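## Task

Carry out four bay-to-bay transfers, with bay numbers as listed on the deck's layout sheet: 41 to 22, 23 to 21, 42 to 11, 13 to 34. At the end, bays 11, 12, 21 and 32 must each contain a 384-well plate and bays 22, 31, 33 and 34 must each contain a 96-well plate; any plate of the right type counts. Every plate or block must sit flat within its bay's corner pieces with its cut corner at the back left. The deck was filled by hand and never checked against the sheet, so confirm what is really where with the cameras.

## Robot and tools

Robot: two six-joint arms, left_arm and right_arm, each ending in a parallel two-finger gripper. All poses use one scene frame: origin on the table surface midway between the arms, +x away from the robot over the table, +z up, and left_arm on the +y side. The names left/right refer to the arms, not to image sides. The fingers extend along the gripper's own +z axis and close along its y axis. end_effector_position is the point between the pads when shut; closed fingertips stick out about 33 mm past it (about 9 mm when fully open), and closing pushes the tips roughly 24 mm further out, so keep that clearance above surfaces.

Deck: bays are numbered row then column (bay 23 = row 2, column 3). Row 1 is nearest the arms, row 4 farthest; column 1 is on the left as the arms see it, column 4 on the right, and column 4 sits on a raised floor. Plates start with the cut corner toward back left. Layout sheet for the first task: 384-well plates in 12, 23, 32, 42; 96-well plates in 13, 31, 33, 41; other bays empty. Plates are open-topped (96-well is 8x12, 384-well is 16x24). Only camera images reveal actual positions. Cameras: cam_high and cam_low (896x504), cam_left_wrist and cam_right_wrist (504x504, fisheye).

Row format (shared by execute_actions and move): exactly 20 numbers, even if one arm stays still. First ten are left_arm: x, y, z (metres), qw, qx, qy, qz (orientation, w first), then gripper position, force_limit, speed. Next ten are the same for right_arm. The pose is an absolute target in the scene frame for end_effector_position and end_effector_quat_wxyz, not an offset. The three gripper numbers each lie in [-1, 1].

Gripper numbers: position +1 = fully open (140 mm), about -0.8 = pads touching, -1 = close until blocked. force_limit on parts up to 40 mm wide: roughly 14 N at -1, 60 N at 0, 107 N at +1. speed: pad-gap rate near 30 mm/s at -1, 140 at 0, 250 at +1. Resending the same three numbers leaves a gripper unchanged; a 0 is a real command. To squeeze harder while holding, raise force_limit and nudge position (e.g. -1 to -0.98).

execute_actions(actions): a list of actions; each action is a table of up to 15 rows, one per 1/30 s step, with the last row held if fewer are given. An empty list just returns state and images. A target more than 0.6 m from the gripper's current position along any gripper axis gets the action refused for both arms; a malformed action or a failing first action cancels the whole call. Each step the commanded pose is clipped to 70 mm and 16 degrees from the measured pose, so far targets need several actions. To hold an orientation, resend the same quaternion rather than copying a drifted reported one.

move(target, speed, stop_force, blocking): target is one 20-number row; each gripper travels a straight line to its absolute pose, paths finishing together in 0.5 to 10 s (cut off at 10 s). speed is m/s, 0.002 to 0.5 (default 0.25), turn rate twice that in rad/s. Finger numbers are applied at the start. Paths ignore obstacles and the other arm. stop_force (20 to 80 N, both arms) ends an arm's path when push against its motion rises by that amount; use it only with slow moves, not when the gripper rotates, and omit it when lifting off something. blocking=false returns after 0.5 s; then only wait or stop are accepted until it ends; it cannot combine with stop_force. The result adds a move: line: done, off_target, moving, held, fault or contact, plus limits (paced = pose clipped, held = steps blocked) and each gripper's distance from its pose.

wait(seconds): 0 to 10, robot holds last commands. stop(): brakes a running move. zoom_image(camera, region): region [x0, y0, x1, y1] in pixels, at most 504x504. finished_scene(scene): ends the given scene, irreversibly.

Result lines: state per arm (position, quaternion, velocities), Hand target (current drive goal), object_status (0 moving, 1 blocked while opening, 2 blocked while closing = grasp, 3 reached position or pads met), position_measured in counts (3 open, 230 shut), flange force (noisy, includes held weight), pose unreachable, MOTOR HOT and fault lines. Reported hand position can be off, more at long reach.

Avoid: hard contacts (stiff arms fault above joint load limits or 144 N external force, freezing 10 s), arm-to-arm collisions, drops, and anything leaving the table. Brief tugs on held parts may occur. Confirm object_status 2 before lifting. Finish by releasing every plate and pulling the arms clear.

Each tool is called after "Emit:" as name(argument=value, ...) on one line, values as JSON.

## Session

Emit:
execute_actions(actions=[])

Scene clock: 0.00 s.
left_arm: end_effector_position=(+0.7126, +0.6740, +0.3218) position_measured=3 object_status=3 end_effector_quat_wxyz=(-0.001, +0.997, +0.072, +0.000) end_effector_velocity=(+0.000, -0.001, -0.000) end_effector_angular_velocity=(+0.000, +0.000, -0.001) | right_arm: end_effector_position=(+0.6959, -0.4337, +0.3228) position_measured=3 object_status=3 end_effector_quat_wxyz=(-0.000, +0.999, +0.045, +0.002) end_effector_velocity=(-0.000, +0.000, -0.000) end_effector_angular_velocity=(+0.000, +0.000, +0.000)
Joint positions: left_arm=[-0.053  0.164  1.605  0.001  1.372  1.518] | right_arm=[-0.051  0.162  1.605  0.     1.372  1.519]
Joint velocities: left_arm=[-0.001  0.     0.     0.     0.    -0.001] | right_arm=[ 0.    -0.     0.001  0.     0.    -0.   ]
Flange force (N, the push that the arm receives, along the gripper's own x y z axes): no reading
Hand target (left_arm): +0.713, +0.674, +0.322; -0.001, +0.997, +0.072, +0.000
Hand target (right_arm): +0.696, -0.434, +0.323; -0.000, +0.999, +0.045, +0.002

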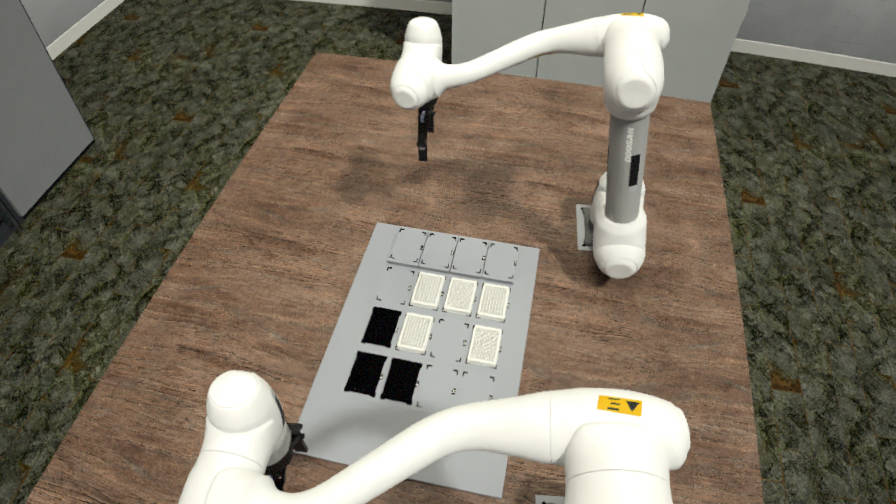

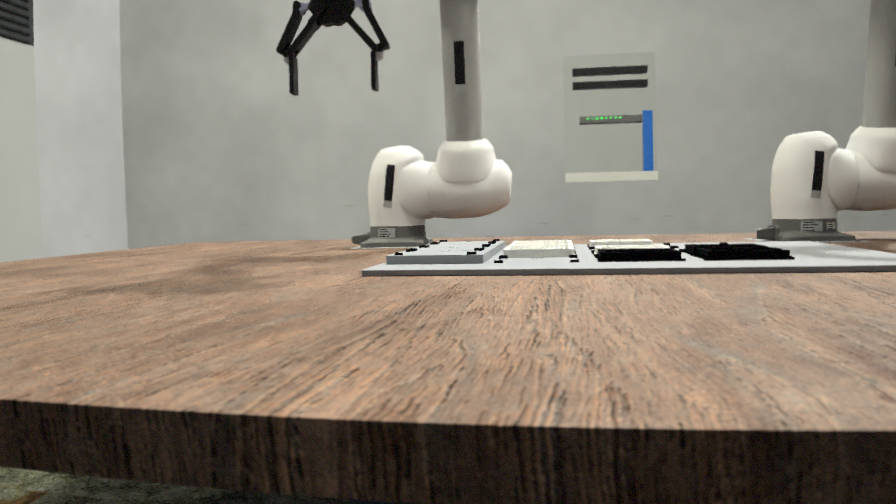

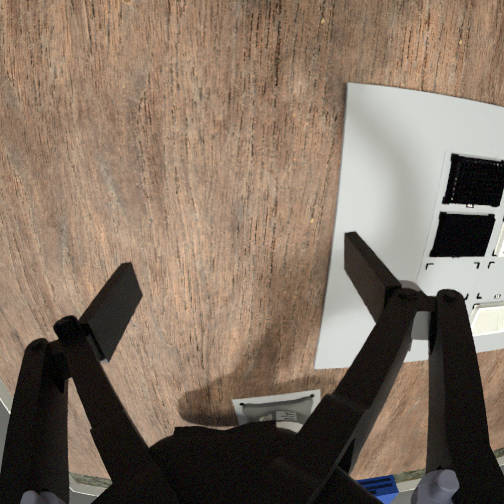

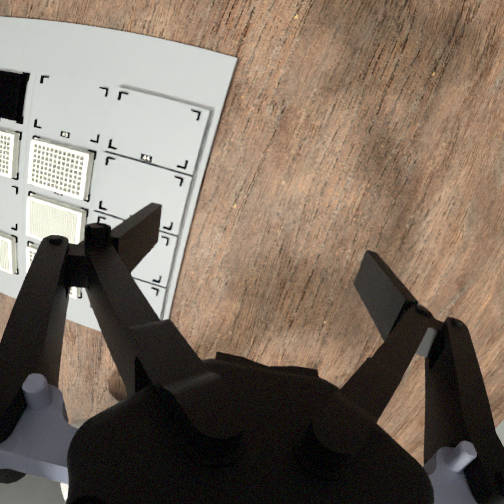

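Emit:
zoom_image(camera="cam_high", region=[290, 210, 560, 420])

Emit:
zoom_image(camera="cam_right_wrist", region=[0, 0, 260, 330])

Region (290, 210, 560, 420) of cam_high's 896x504 image, scaled by 1.867, with more detail than that image has.

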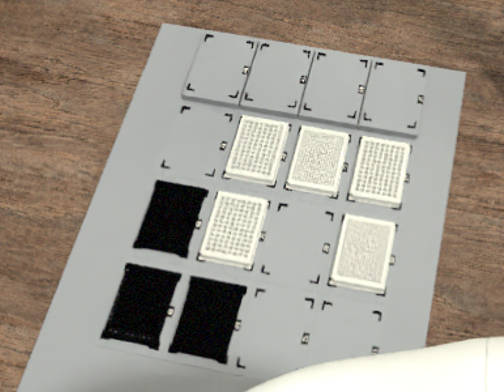

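Region (0, 0, 260, 330) of cam_right_wrist's 504x504 image, scaled by 1.527, with more detail than that image has; it fills the left 397 columns of this view, and the rest is white.

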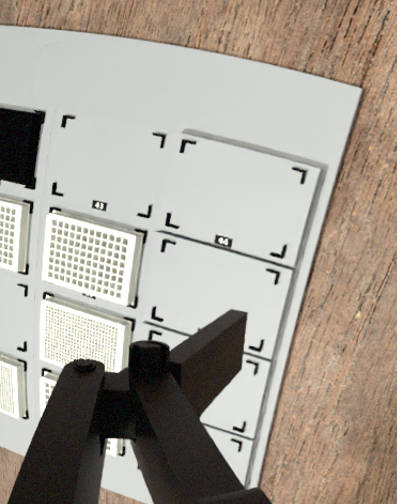

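Emit:
move(target=[0.55,0.2,0.35,0,1,0,0,1,0,0,0.6959,-0.4337,0.3228,0,0.999,0.045,0.002,1,0,0], speed=0.4)

Scene clock: 2.37 s.
left_arm: end_effector_position=(+0.5503, +0.1998, +0.3500) position_measured=3 object_status=3 end_effector_quat_wxyz=(+0.000, +1.000, -0.000, +0.000) end_effector_velocity=(+0.000, +0.000, -0.000) end_effector_angular_velocity=(-0.000, +0.000, +0.001) | right_arm: end_effector_position=(+0.6959, -0.4337, +0.3228) position_measured=3 object_status=3 end_effector_quat_wxyz=(-0.000, +0.999, +0.045, +0.002) end_effector_velocity=(-0.000, -0.000, +0.001) end_effector_angular_velocity=(-0.000, -0.001, -0.001)
Joint positions: left_arm=[-0.869  0.097  1.63   0.     1.413  0.845] | right_arm=[-0.051  0.162  1.605  0.     1.37   1.52 ]
Joint velocities: left_arm=[ 0.001  0.    -0.    -0.    -0.    -0.   ] | right_arm=[-0.    -0.001 -0.    -0.     0.     0.001]
Flange force (N, the push that the arm receives, along the gripper's own x y z axes): left_arm=[2.5 -0.3 -1.6] | right_arm=[-5.3 4.7 -1.9]
Hand target (left_arm): +0.550, +0.200, +0.350; +0.000, +1.000, +0.000, +0.000
Hand target (right_arm): +0.696, -0.434, +0.323; -0.000, +0.999, +0.045, +0.002
Off the commanded pose (left_arm): 0.000 m, 0 deg.
Off the commanded pose (right_arm): 0.000 m, 0 deg.
move: done

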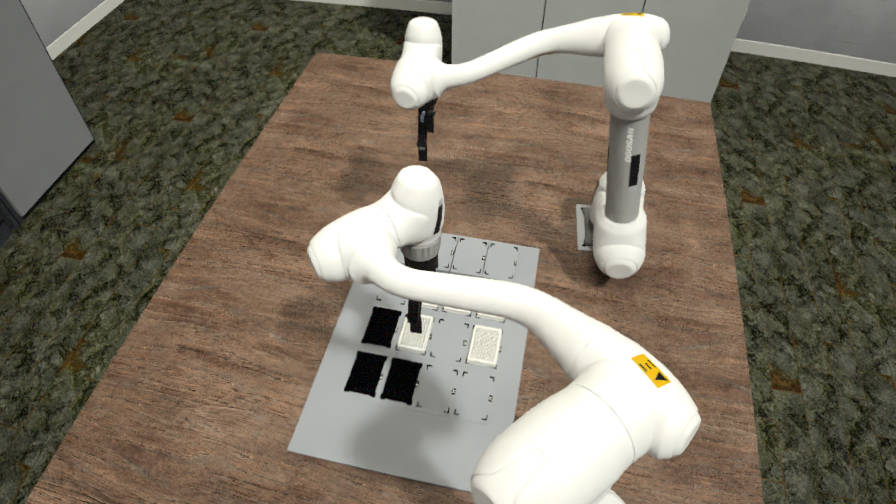

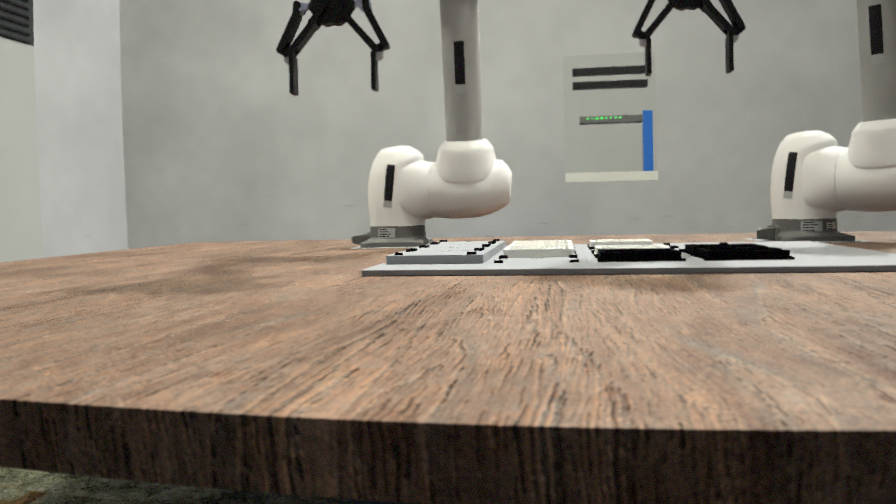

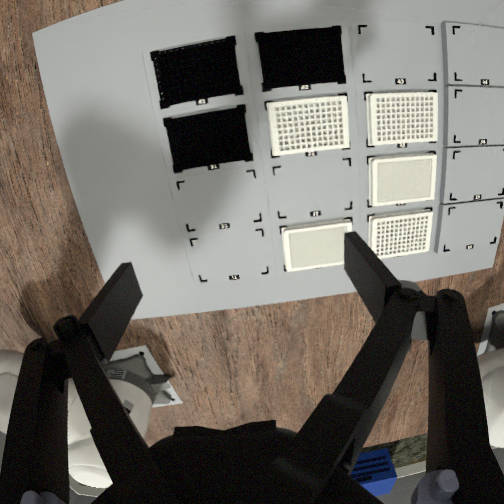

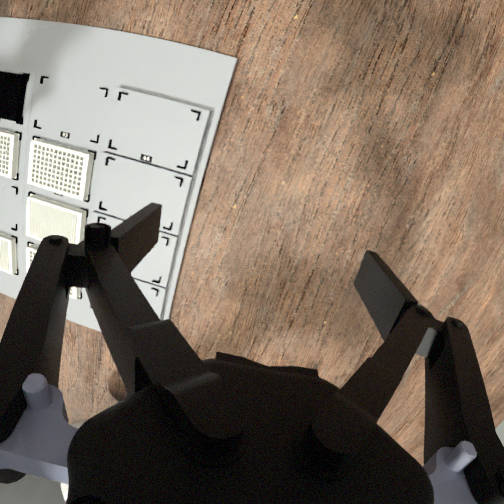

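Emit:
zoom_image(camera="cam_left_wrist", region=[140, 15, 360, 185])

Region (140, 15, 360, 185) of cam_left_wrist's 504x504 image, scaled by 2.291, with more detail than that image has; it fills the top 389 rows of this view, and the rest is white.

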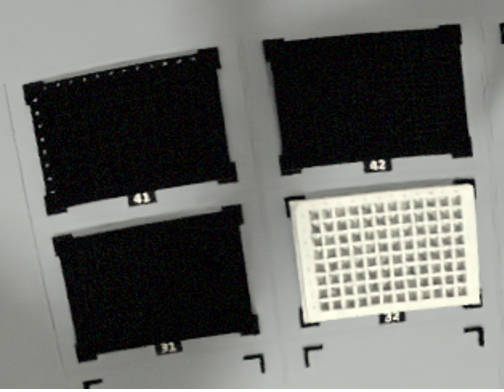

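Emit:
move(target=[0.62,0.27,0.10,0,1,0,0,1,0,0,0.6959,-0.4337,0.3228,0,0.999,0.045,0.002,1,0,0], speed=0.4)

Scene clock: 4.70 s.
left_arm: end_effector_position=(+0.6198, +0.2701, +0.1001) position_measured=3 object_status=3 end_effector_quat_wxyz=(+0.000, +1.000, -0.000, -0.000) end_effector_velocity=(+0.000, -0.001, -0.001) end_effector_angular_velocity=(-0.000, -0.000, +0.000) | right_arm: end_effector_position=(+0.6959, -0.4337, +0.3228) position_measured=3 object_status=3 end_effector_quat_wxyz=(+0.000, +0.999, +0.045, +0.002) end_effector_velocity=(+0.000, +0.000, +0.000) end_effector_angular_velocity=(-0.000, -0.000, -0.001)
Joint positions: left_arm=[-0.712  0.278  1.894 -0.     0.97   1.004] | right_arm=[-0.051  0.162  1.605  0.     1.37   1.52 ]
Joint velocities: left_arm=[-0.     0.001 -0.    -0.    -0.001 -0.   ] | right_arm=[ 0.     0.    -0.001 -0.     0.     0.001]
Flange force (N, the push that the arm receives, along the gripper's own x y z axes): left_arm=[6.2 2.9 2.1] | right_arm=[-9.8 1.1 1.5]
Hand target (left_arm): +0.620, +0.270, +0.100; -0.000, +1.000, -0.000, -0.000
Hand target (right_arm): +0.696, -0.434, +0.323; -0.000, +0.999, +0.045, +0.002
Off the commanded pose (left_arm): 0.000 m, 0 deg.
Off the commanded pose (right_arm): 0.000 m, 0 deg.
move: done

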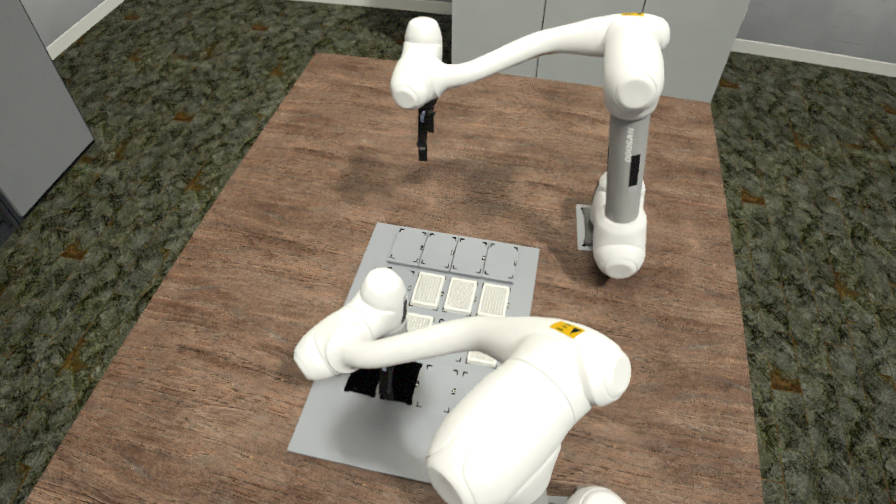

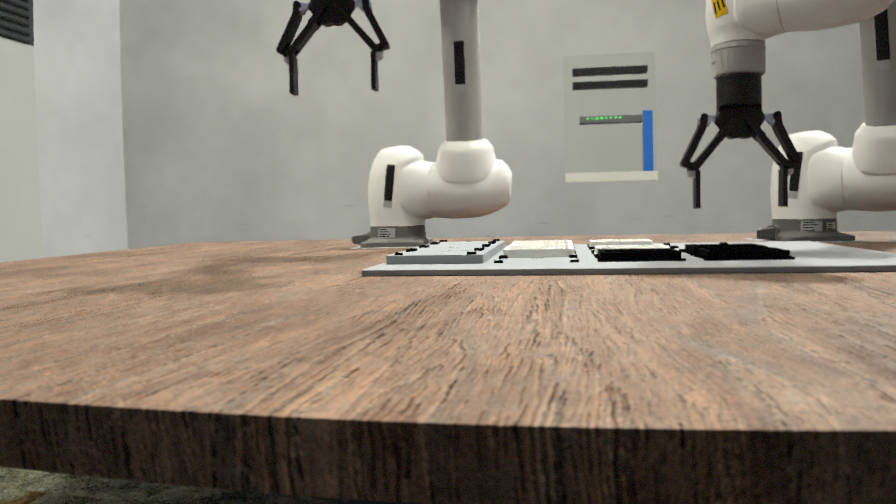

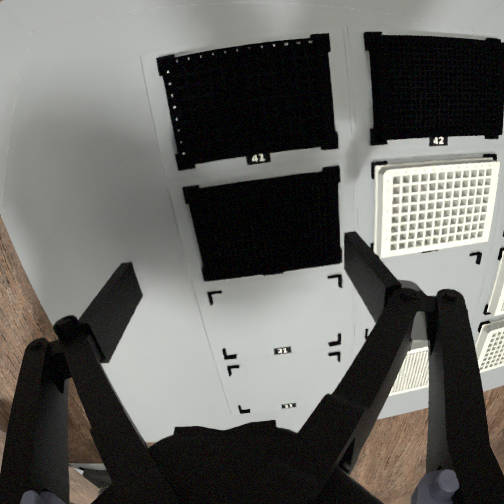

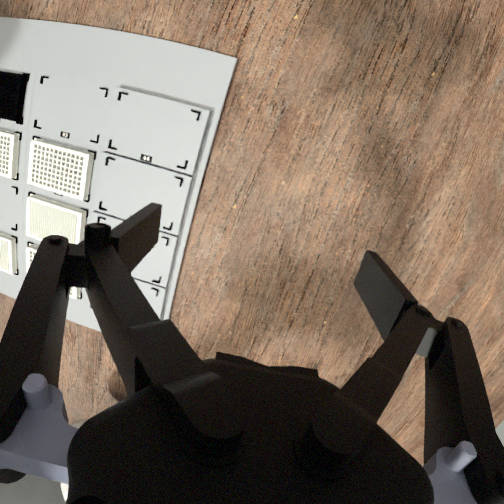

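Emit:
zoom_image(camera="cam_left_wrist", region=[170, 150, 360, 300])

Emit:
zoom_image(camera="cam_left_wrist", region=[350, 20, 504, 160])

Emit:
zoom_image(camera="cam_low", region=[580, 160, 830, 280])

Region (170, 150, 360, 300) of cam_left_wrist's 504x504 image, scaled by 2.653, with more detail than that image has; it fills the top 398 rows of this view, and the rest is white.

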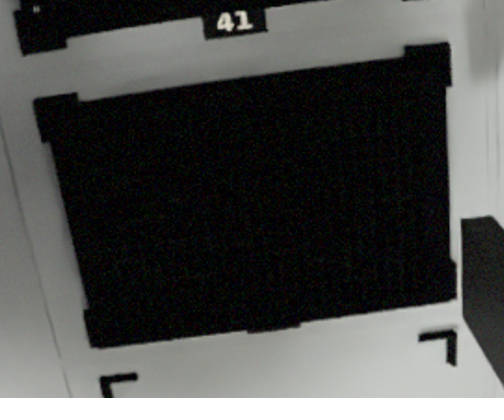

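Region (350, 20, 504, 160) of cam_left_wrist's 504x504 image, scaled by 3.273, with more detail than that image has; it fills the top 458 rows of this view, and the rest is white.

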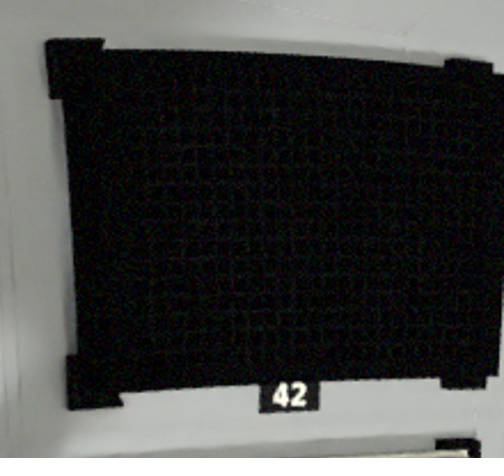

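Region (580, 160, 830, 280) of cam_low's 896x504 image, scaled by 2.016, with more detail than that image has; it fills the top 242 rows of this view, and the rest is white.

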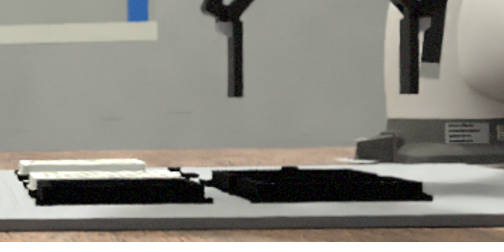

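Emit:
move(target=[0.612,0.244,0.05,0,1,0,0,1,0,0,0.6959,-0.4337,0.3228,0,0.999,0.045,0.002,1,0,0], speed=0.2)

Emit:
zoom_image(camera="cam_low", region=[620, 160, 830, 280])

Emit:
zoom_image(camera="cam_left_wrist", region=[60, 130, 420, 370])

Scene clock: 6.43 s.
left_arm: end_effector_position=(+0.6120, +0.2440, +0.0500) position_measured=3 object_status=3 end_effector_quat_wxyz=(+0.000, +1.000, -0.000, -0.000) end_effector_velocity=(-0.000, +0.001, +0.000) end_effector_angular_velocity=(+0.002, +0.001, +0.000) | right_arm: end_effector_position=(+0.6959, -0.4337, +0.3228) position_measured=3 object_status=3 end_effector_quat_wxyz=(+0.000, +0.999, +0.045, +0.002) end_effector_velocity=(-0.001, +0.000, +0.001) end_effector_angular_velocity=(+0.000, -0.000, -0.000)
Joint positions: left_arm=[-0.753  0.338  1.92  -0.     0.883  0.962] | right_arm=[-0.051  0.162  1.605  0.     1.37   1.52 ]
Joint velocities: left_arm=[ 0.001 -0.    -0.     0.002  0.003 -0.   ] | right_arm=[ 0.    -0.002  0.001  0.     0.     0.   ]
Flange force (N, the push that the arm receives, along the gripper's own x y z axes): left_arm=[3.0 4.0 -0.1] | right_arm=[-8.4 6.4 -1.0]
Hand target (left_arm): +0.612, +0.244, +0.050; +0.000, +1.000, -0.000, -0.000
Hand target (right_arm): +0.696, -0.434, +0.323; +0.000, +0.999, +0.045, +0.002
Off the commanded pose (left_arm): 0.000 m, 0 deg.
Off the commanded pose (right_arm): 0.000 m, 0 deg.
move: done

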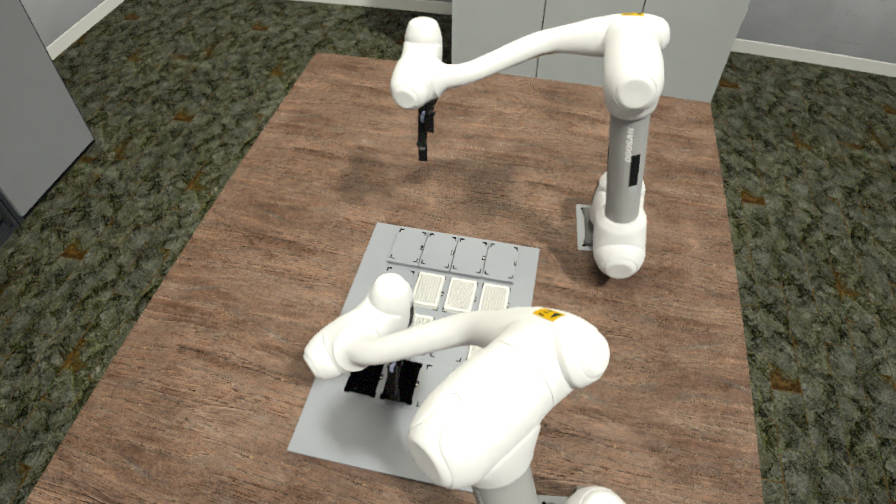

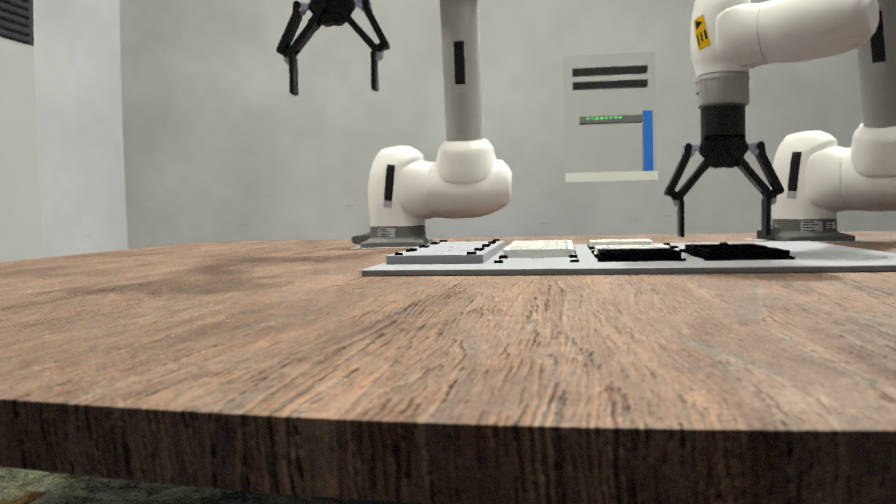

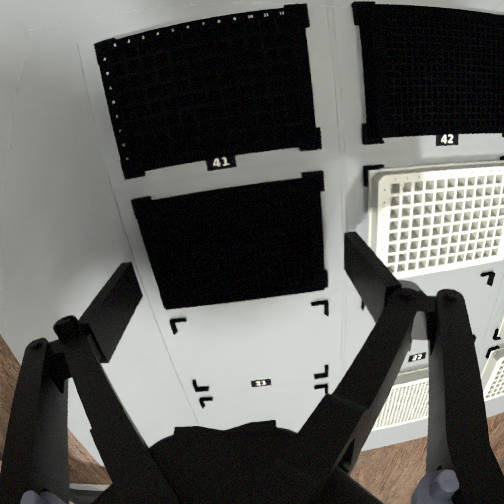

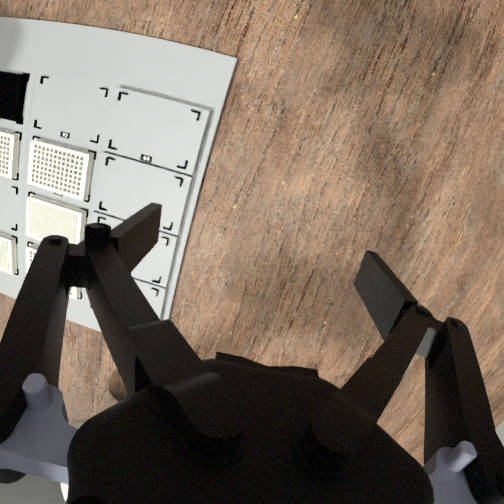

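Region (620, 160, 830, 280) of cam_low's 896x504 image, scaled by 2.400, with more detail than that image has; it fills the top 288 rows of this view, and the rest is white.

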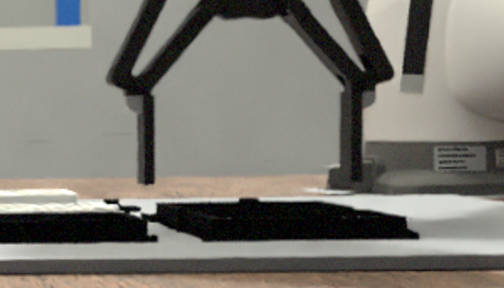

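Region (60, 130, 420, 370) of cam_left_wrist's 504x504 image, scaled by 1.400, with more detail than that image has.

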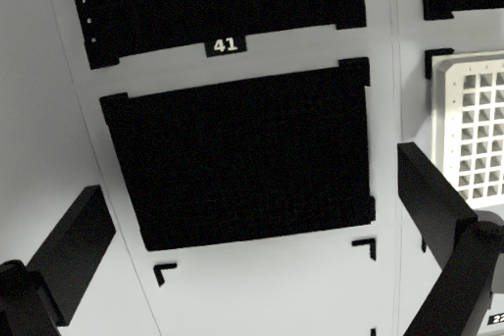

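Emit:
move(target=[0.612,0.249,0.036,0,1,0,0,1,0,0,0.6959,-0.4337,0.3228,0,0.999,0.045,0.002,1,0,0], speed=0.05)

Emit:
zoom_image(camera="cam_low", region=[660, 200, 810, 280])

Emit:
zoom_image(camera="cam_left_wrist", region=[60, 130, 420, 370])

Scene clock: 7.73 s.
left_arm: end_effector_position=(+0.6120, +0.2490, +0.0360) position_measured=3 object_status=3 end_effector_quat_wxyz=(+0.000, +1.000, -0.000, -0.000) end_effector_velocity=(+0.001, +0.000, +0.000) end_effector_angular_velocity=(-0.001, -0.002, -0.000) | right_arm: end_effector_position=(+0.6959, -0.4337, +0.3228) position_measured=3 object_status=3 end_effector_quat_wxyz=(-0.000, +0.999, +0.045, +0.002) end_effector_velocity=(+0.001, -0.001, -0.001) end_effector_angular_velocity=(-0.000, +0.001, -0.001)
Joint positions: left_arm=[-0.746  0.35   1.935 -0.     0.856  0.969] | right_arm=[-0.051  0.162  1.605  0.     1.37   1.52 ]
Joint velocities: left_arm=[ 0.001  0.    -0.    -0.    -0.002  0.001] | right_arm=[-0.001  0.002 -0.001 -0.    -0.     0.   ]
Flange force (N, the push that the arm receives, along the gripper's own x y z axes): left_arm=[1.5 4.1 2.5] | right_arm=[-9.6 6.6 -1.4]
Hand target (left_arm): +0.612, +0.249, +0.036; +0.000, +1.000, -0.000, -0.000
Hand target (right_arm): +0.696, -0.434, +0.323; +0.000, +0.999, +0.045, +0.002
Off the commanded pose (left_arm): 0.000 m, 0 deg.
Off the commanded pose (right_arm): 0.000 m, 0 deg.
move: done

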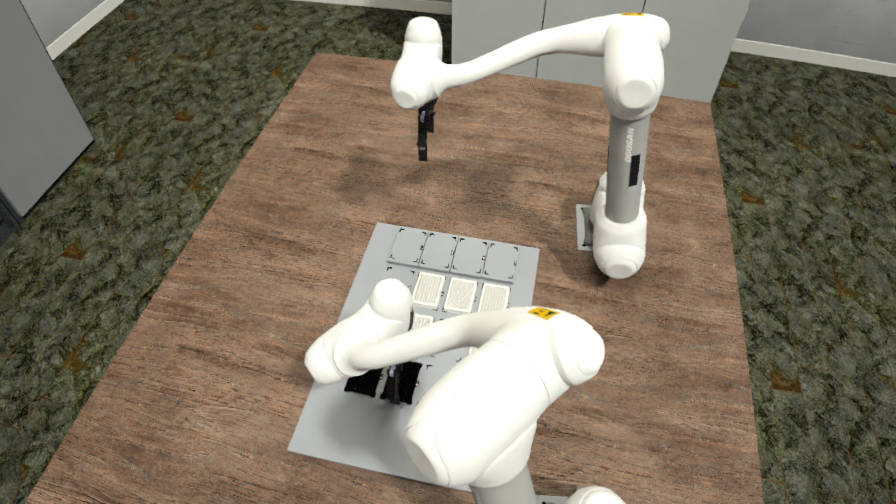

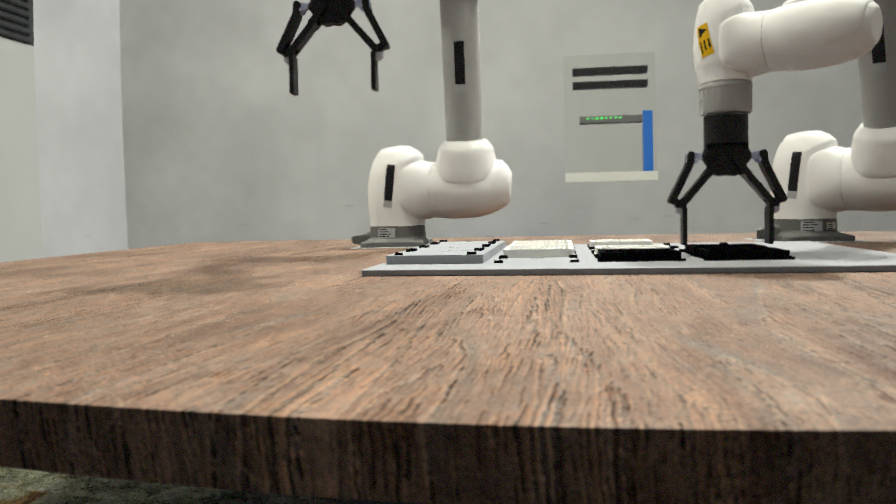

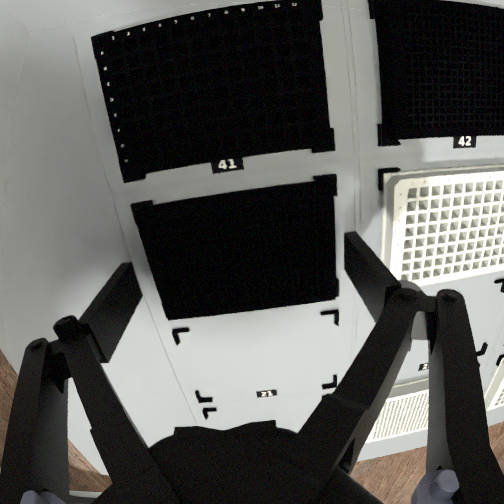

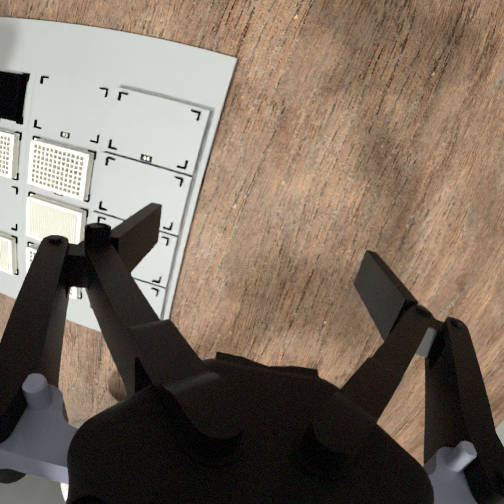

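Region (660, 200, 810, 280) of cam_low's 896x504 image, scaled by 3.360, with more detail than that image has; it fills the top 269 rows of this view, and the rest is white.

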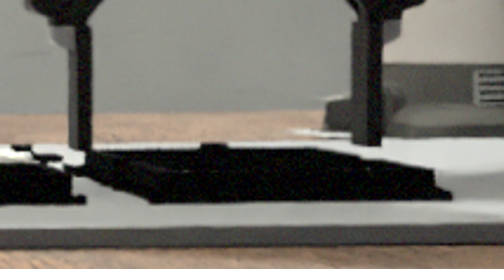

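Region (60, 130, 420, 370) of cam_left_wrist's 504x504 image, scaled by 1.400, with more detail than that image has.

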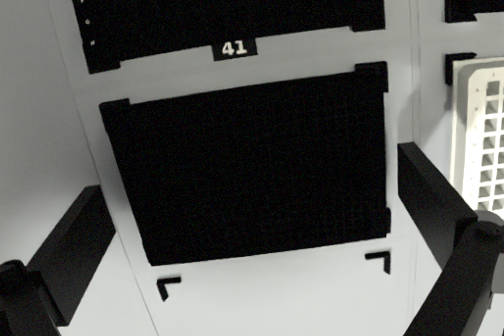

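Emit:
move(target=[0.612,0.247,0.008,0,1,0,0,1,0,0,0.6959,-0.4337,0.3228,0,0.999,0.045,0.002,1,0,0], speed=0.01, stop_force=20)

Emit:
zoom_image(camera="cam_low", region=[660, 200, 810, 280])

Emit:
zoom_image(camera="cam_left_wrist", region=[60, 130, 420, 370])

Scene clock: 10.27 s.
left_arm: end_effector_position=(+0.6119, +0.2478, +0.0195) position_measured=3 object_status=3 end_effector_quat_wxyz=(-0.000, +1.000, -0.000, -0.000) end_effector_velocity=(+0.001, +0.001, +0.000) end_effector_angular_velocity=(-0.000, -0.000, +0.001) | right_arm: end_effector_position=(+0.6959, -0.4337, +0.3228) position_measured=3 object_status=3 end_effector_quat_wxyz=(+0.000, +0.999, +0.045, +0.002) end_effector_velocity=(-0.000, -0.000, -0.000) end_effector_angular_velocity=(-0.000, +0.000, -0.000)
Joint positions: left_arm=[-0.748  0.37   1.945 -0.     0.827  0.967] | right_arm=[-0.051  0.162  1.605  0.     1.37   1.52 ]
Joint velocities: left_arm=[ 0.002  0.    -0.001 -0.     0.001  0.001] | right_arm=[-0.001 -0.     0.    -0.     0.    -0.   ]
Flange force (N, the push that the arm receives, along the gripper's own x y z axes): left_arm=[-1.7 -8.3 -30.2] | right_arm=[-11.5 5.4 -0.2]
Hand target (left_arm): +0.612, +0.248, +0.020; -0.000, +1.000, -0.000, -0.000
Hand target (right_arm): +0.696, -0.434, +0.323; +0.000, +0.999, +0.045, +0.002
Off the commanded pose (left_arm): 0.012 m, 0 deg.
Off the commanded pose (right_arm): 0.000 m, 0 deg.
move: contact (left_arm)

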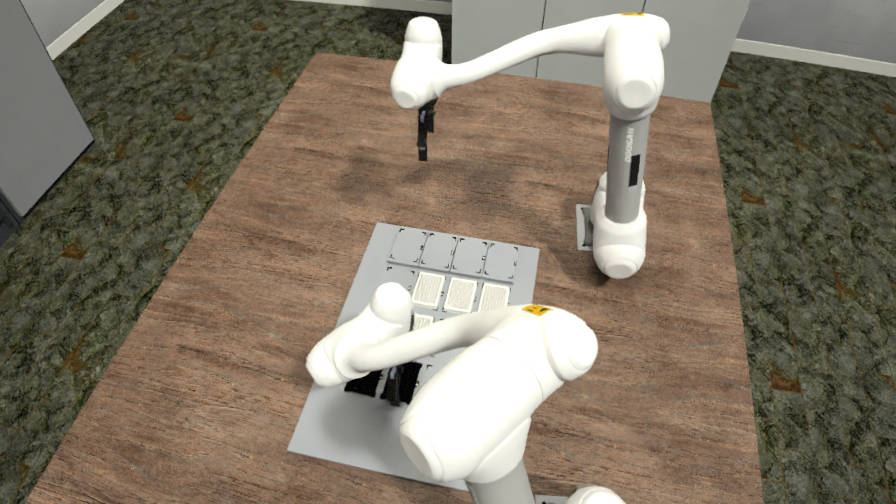

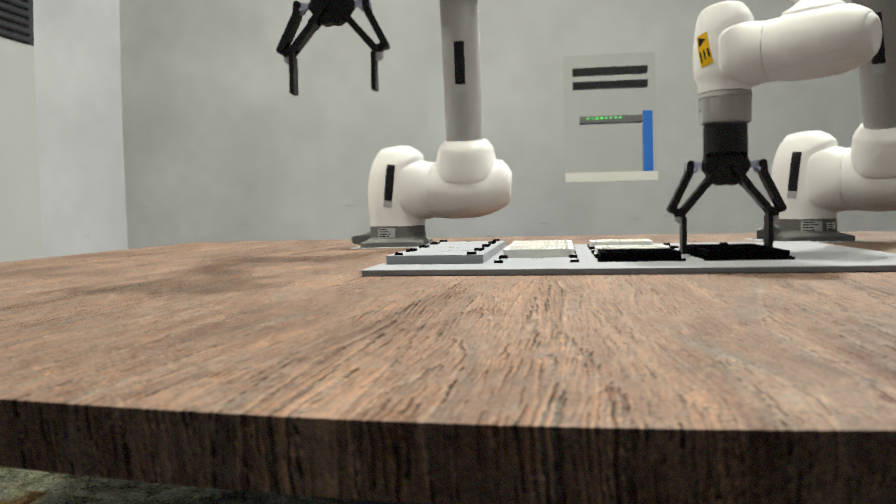

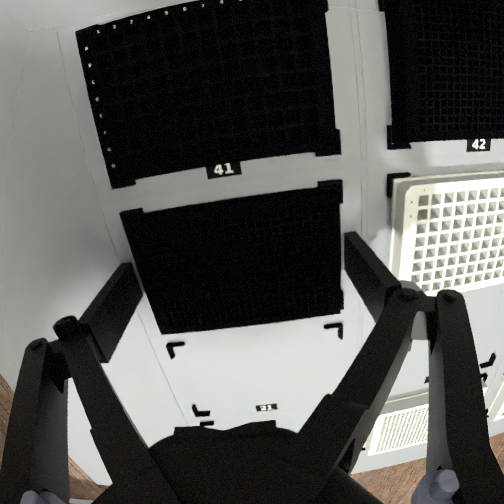

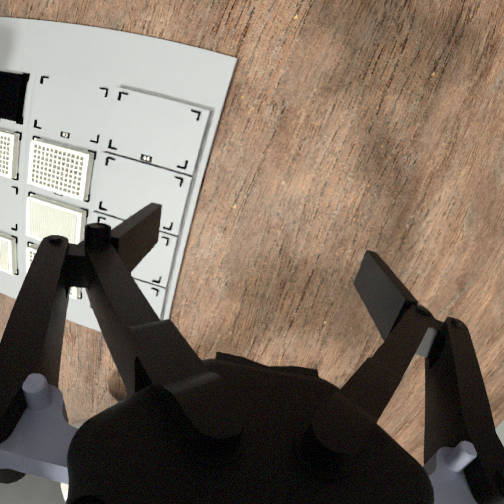

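Region (660, 200, 810, 280) of cam_low's 896x504 image, scaled by 3.360, with more detail than that image has; it fills the top 269 rows of this view, and the rest is white.

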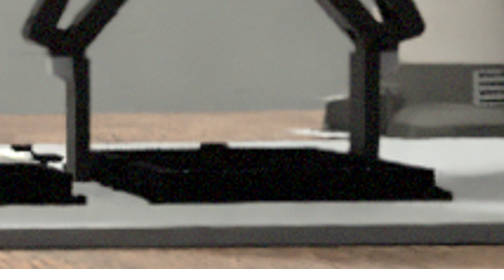

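Region (60, 130, 420, 370) of cam_left_wrist's 504x504 image, scaled by 1.400, with more detail than that image has.

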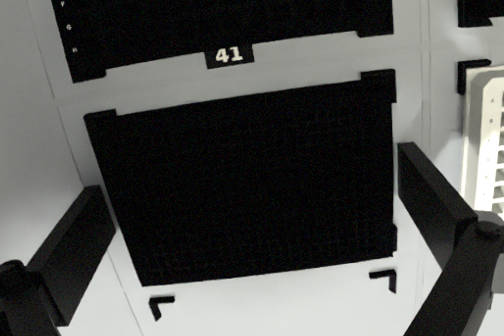

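Emit:
execute_actions(actions=[[[0.612,0.2475,0.0285,0,1,0,0,1,0,0,0.6959,-0.4337,0.3228,0,0.999,0.045,0.002,1,0,0]],[[0.612,0.2475,0.0285,0,1,0,0,-1,-0.2,-0.6,0.6959,-0.4337,0.3228,0,0.999,0.045,0.002,1,0,0]]])

Emit:
zoom_image(camera="cam_low", region=[660, 200, 810, 280])

Scene clock: 11.73 s.
left_arm: end_effector_position=(+0.6120, +0.2473, +0.0286) position_measured=38 object_status=0 end_effector_quat_wxyz=(+0.000, +1.000, +0.000, +0.000) end_effector_velocity=(+0.001, +0.000, +0.000) end_effector_angular_velocity=(+0.000, -0.002, -0.001) | right_arm: end_effector_position=(+0.6959, -0.4337, +0.3228) position_measured=3 object_status=3 end_effector_quat_wxyz=(-0.000, +0.999, +0.045, +0.002) end_effector_velocity=(+0.001, -0.001, +0.001) end_effector_angular_velocity=(-0.001, -0.002, -0.001)
Joint positions: left_arm=[-0.748  0.36   1.938 -0.     0.843  0.967] | right_arm=[-0.051  0.162  1.605  0.     1.37   1.52 ]
Joint velocities: left_arm=[ 0.    -0.    -0.     0.002 -0.001 -0.   ] | right_arm=[-0.     0.    -0.001 -0.001 -0.     0.001]
Flange force (N, the push that the arm receives, along the gripper's own x y z axes): left_arm=[-8.4 12.2 -41.8] | right_arm=[-9.0 3.1 0.8]
Flange force at the end of the 1st action (N, along the gripper's axes at the end of the call): left_arm=[4.5 -2.9 1.4] | right_arm=[-6.8 4.6 -0.1]
Hand target (left_arm): +0.612, +0.247, +0.029; +0.000, +1.000, +0.000, -0.000
Hand target (right_arm): +0.696, -0.434, +0.323; +0.000, +0.999, +0.045, +0.002
Off the commanded pose (left_arm): 0.000 m, 0 deg.
Off the commanded pose (right_arm): 0.000 m, 0 deg.

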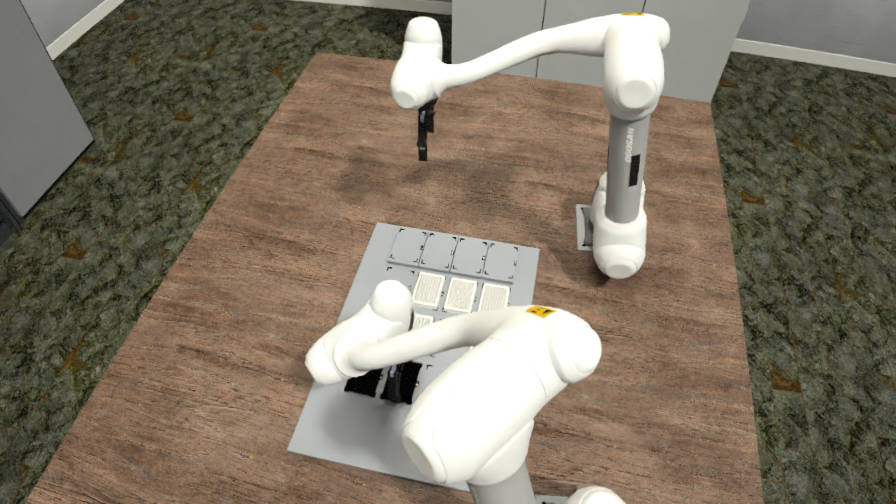

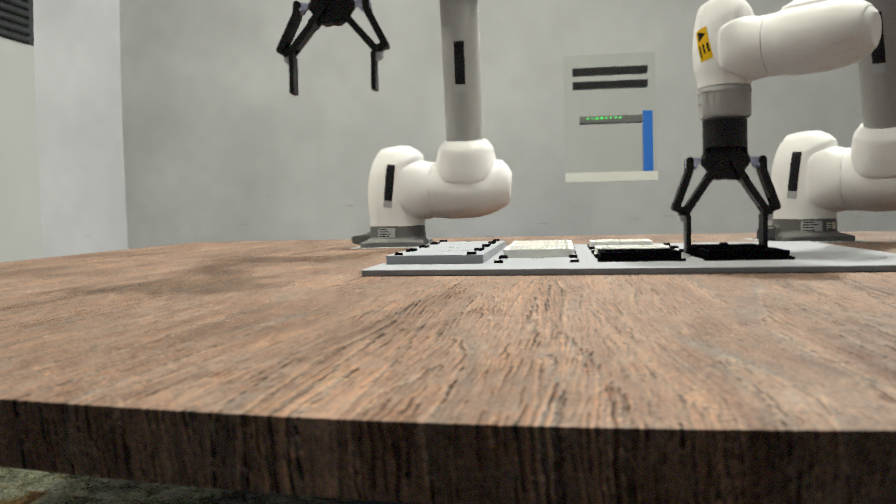

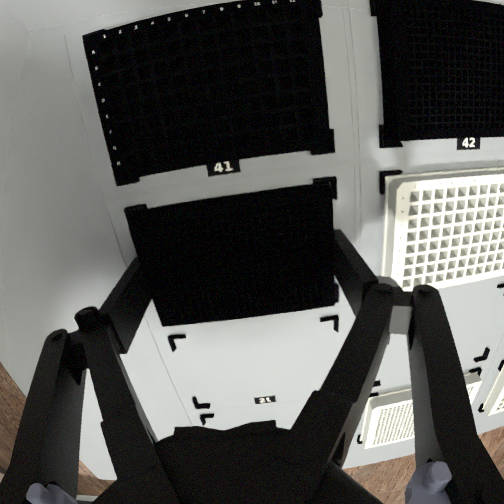

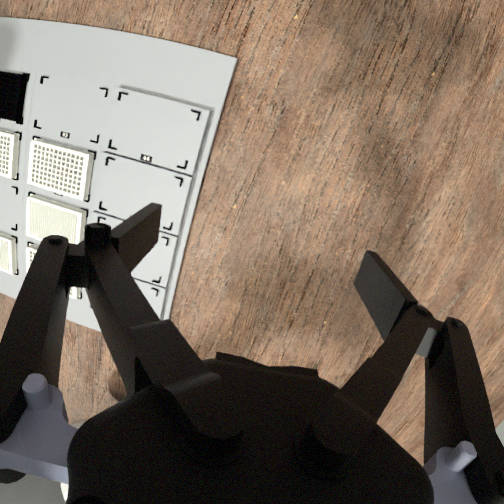

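Region (660, 200, 810, 280) of cam_low's 896x504 image, scaled by 3.360, with more detail than that image has; it fills the top 269 rows of this view, and the rest is white.

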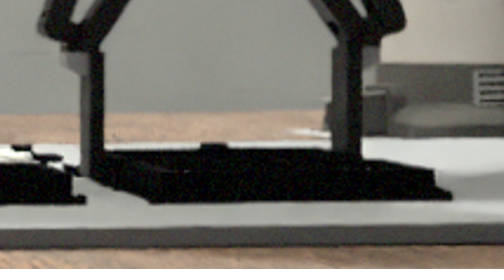

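Emit:
execute_actions(actions=[[[0.612,0.2475,0.0295,0,1,0,0,-1,-0.2,-0.6,0.6959,-0.4337,0.3228,0,0.999,0.045,0.002,1,0,0]]])

Scene clock: 12.43 s.
left_arm: end_effector_position=(+0.6120, +0.2475, +0.0295) position_measured=38 object_status=2 end_effector_quat_wxyz=(-0.000, +1.000, +0.000, -0.000) end_effector_velocity=(-0.000, -0.000, +0.000) end_effector_angular_velocity=(-0.001, -0.000, -0.001) | right_arm: end_effector_position=(+0.6959, -0.4337, +0.3228) position_measured=3 object_status=3 end_effector_quat_wxyz=(+0.000, +0.999, +0.045, +0.002) end_effector_velocity=(-0.001, -0.000, +0.001) end_effector_angular_velocity=(-0.000, -0.002, -0.001)
Joint positions: left_arm=[-0.748  0.359  1.938  0.     0.845  0.967] | right_arm=[-0.051  0.162  1.605  0.     1.37   1.52 ]
Joint velocities: left_arm=[-0.    -0.001 -0.    -0.001  0.     0.001] | right_arm=[ 0.    -0.003  0.001 -0.001  0.     0.001]
Flange force (N, the push that the arm receives, along the gripper's own x y z axes): left_arm=[5.5 22.9 7.7] | right_arm=[-6.4 4.5 0.6]
Hand target (left_arm): +0.612, +0.248, +0.029; -0.000, +1.000, +0.000, +0.000
Hand target (right_arm): +0.696, -0.434, +0.323; +0.000, +0.999, +0.045, +0.002
Off the commanded pose (left_arm): 0.000 m, 0 deg.
Off the commanded pose (right_arm): 0.000 m, 0 deg.

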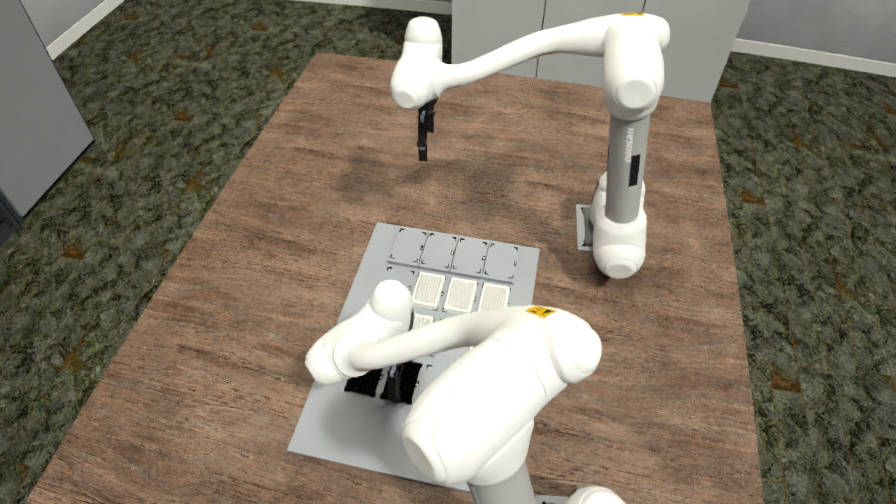

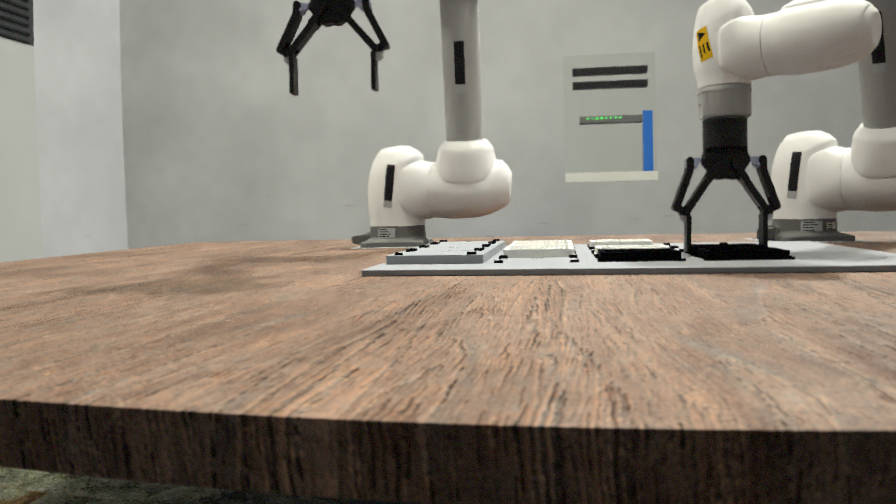

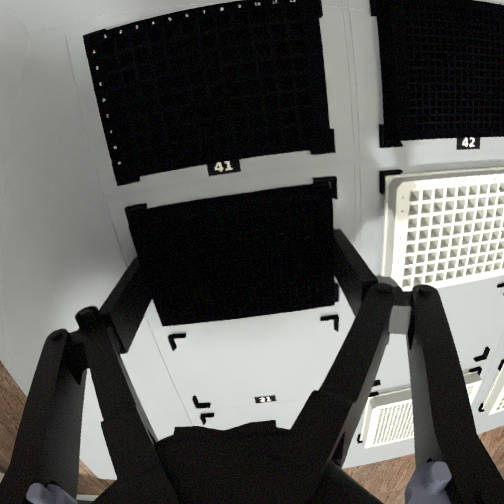

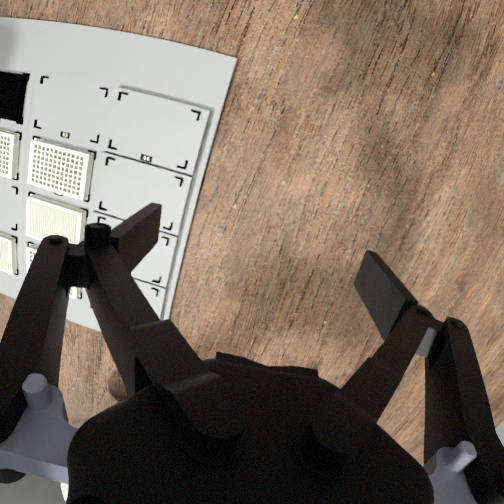

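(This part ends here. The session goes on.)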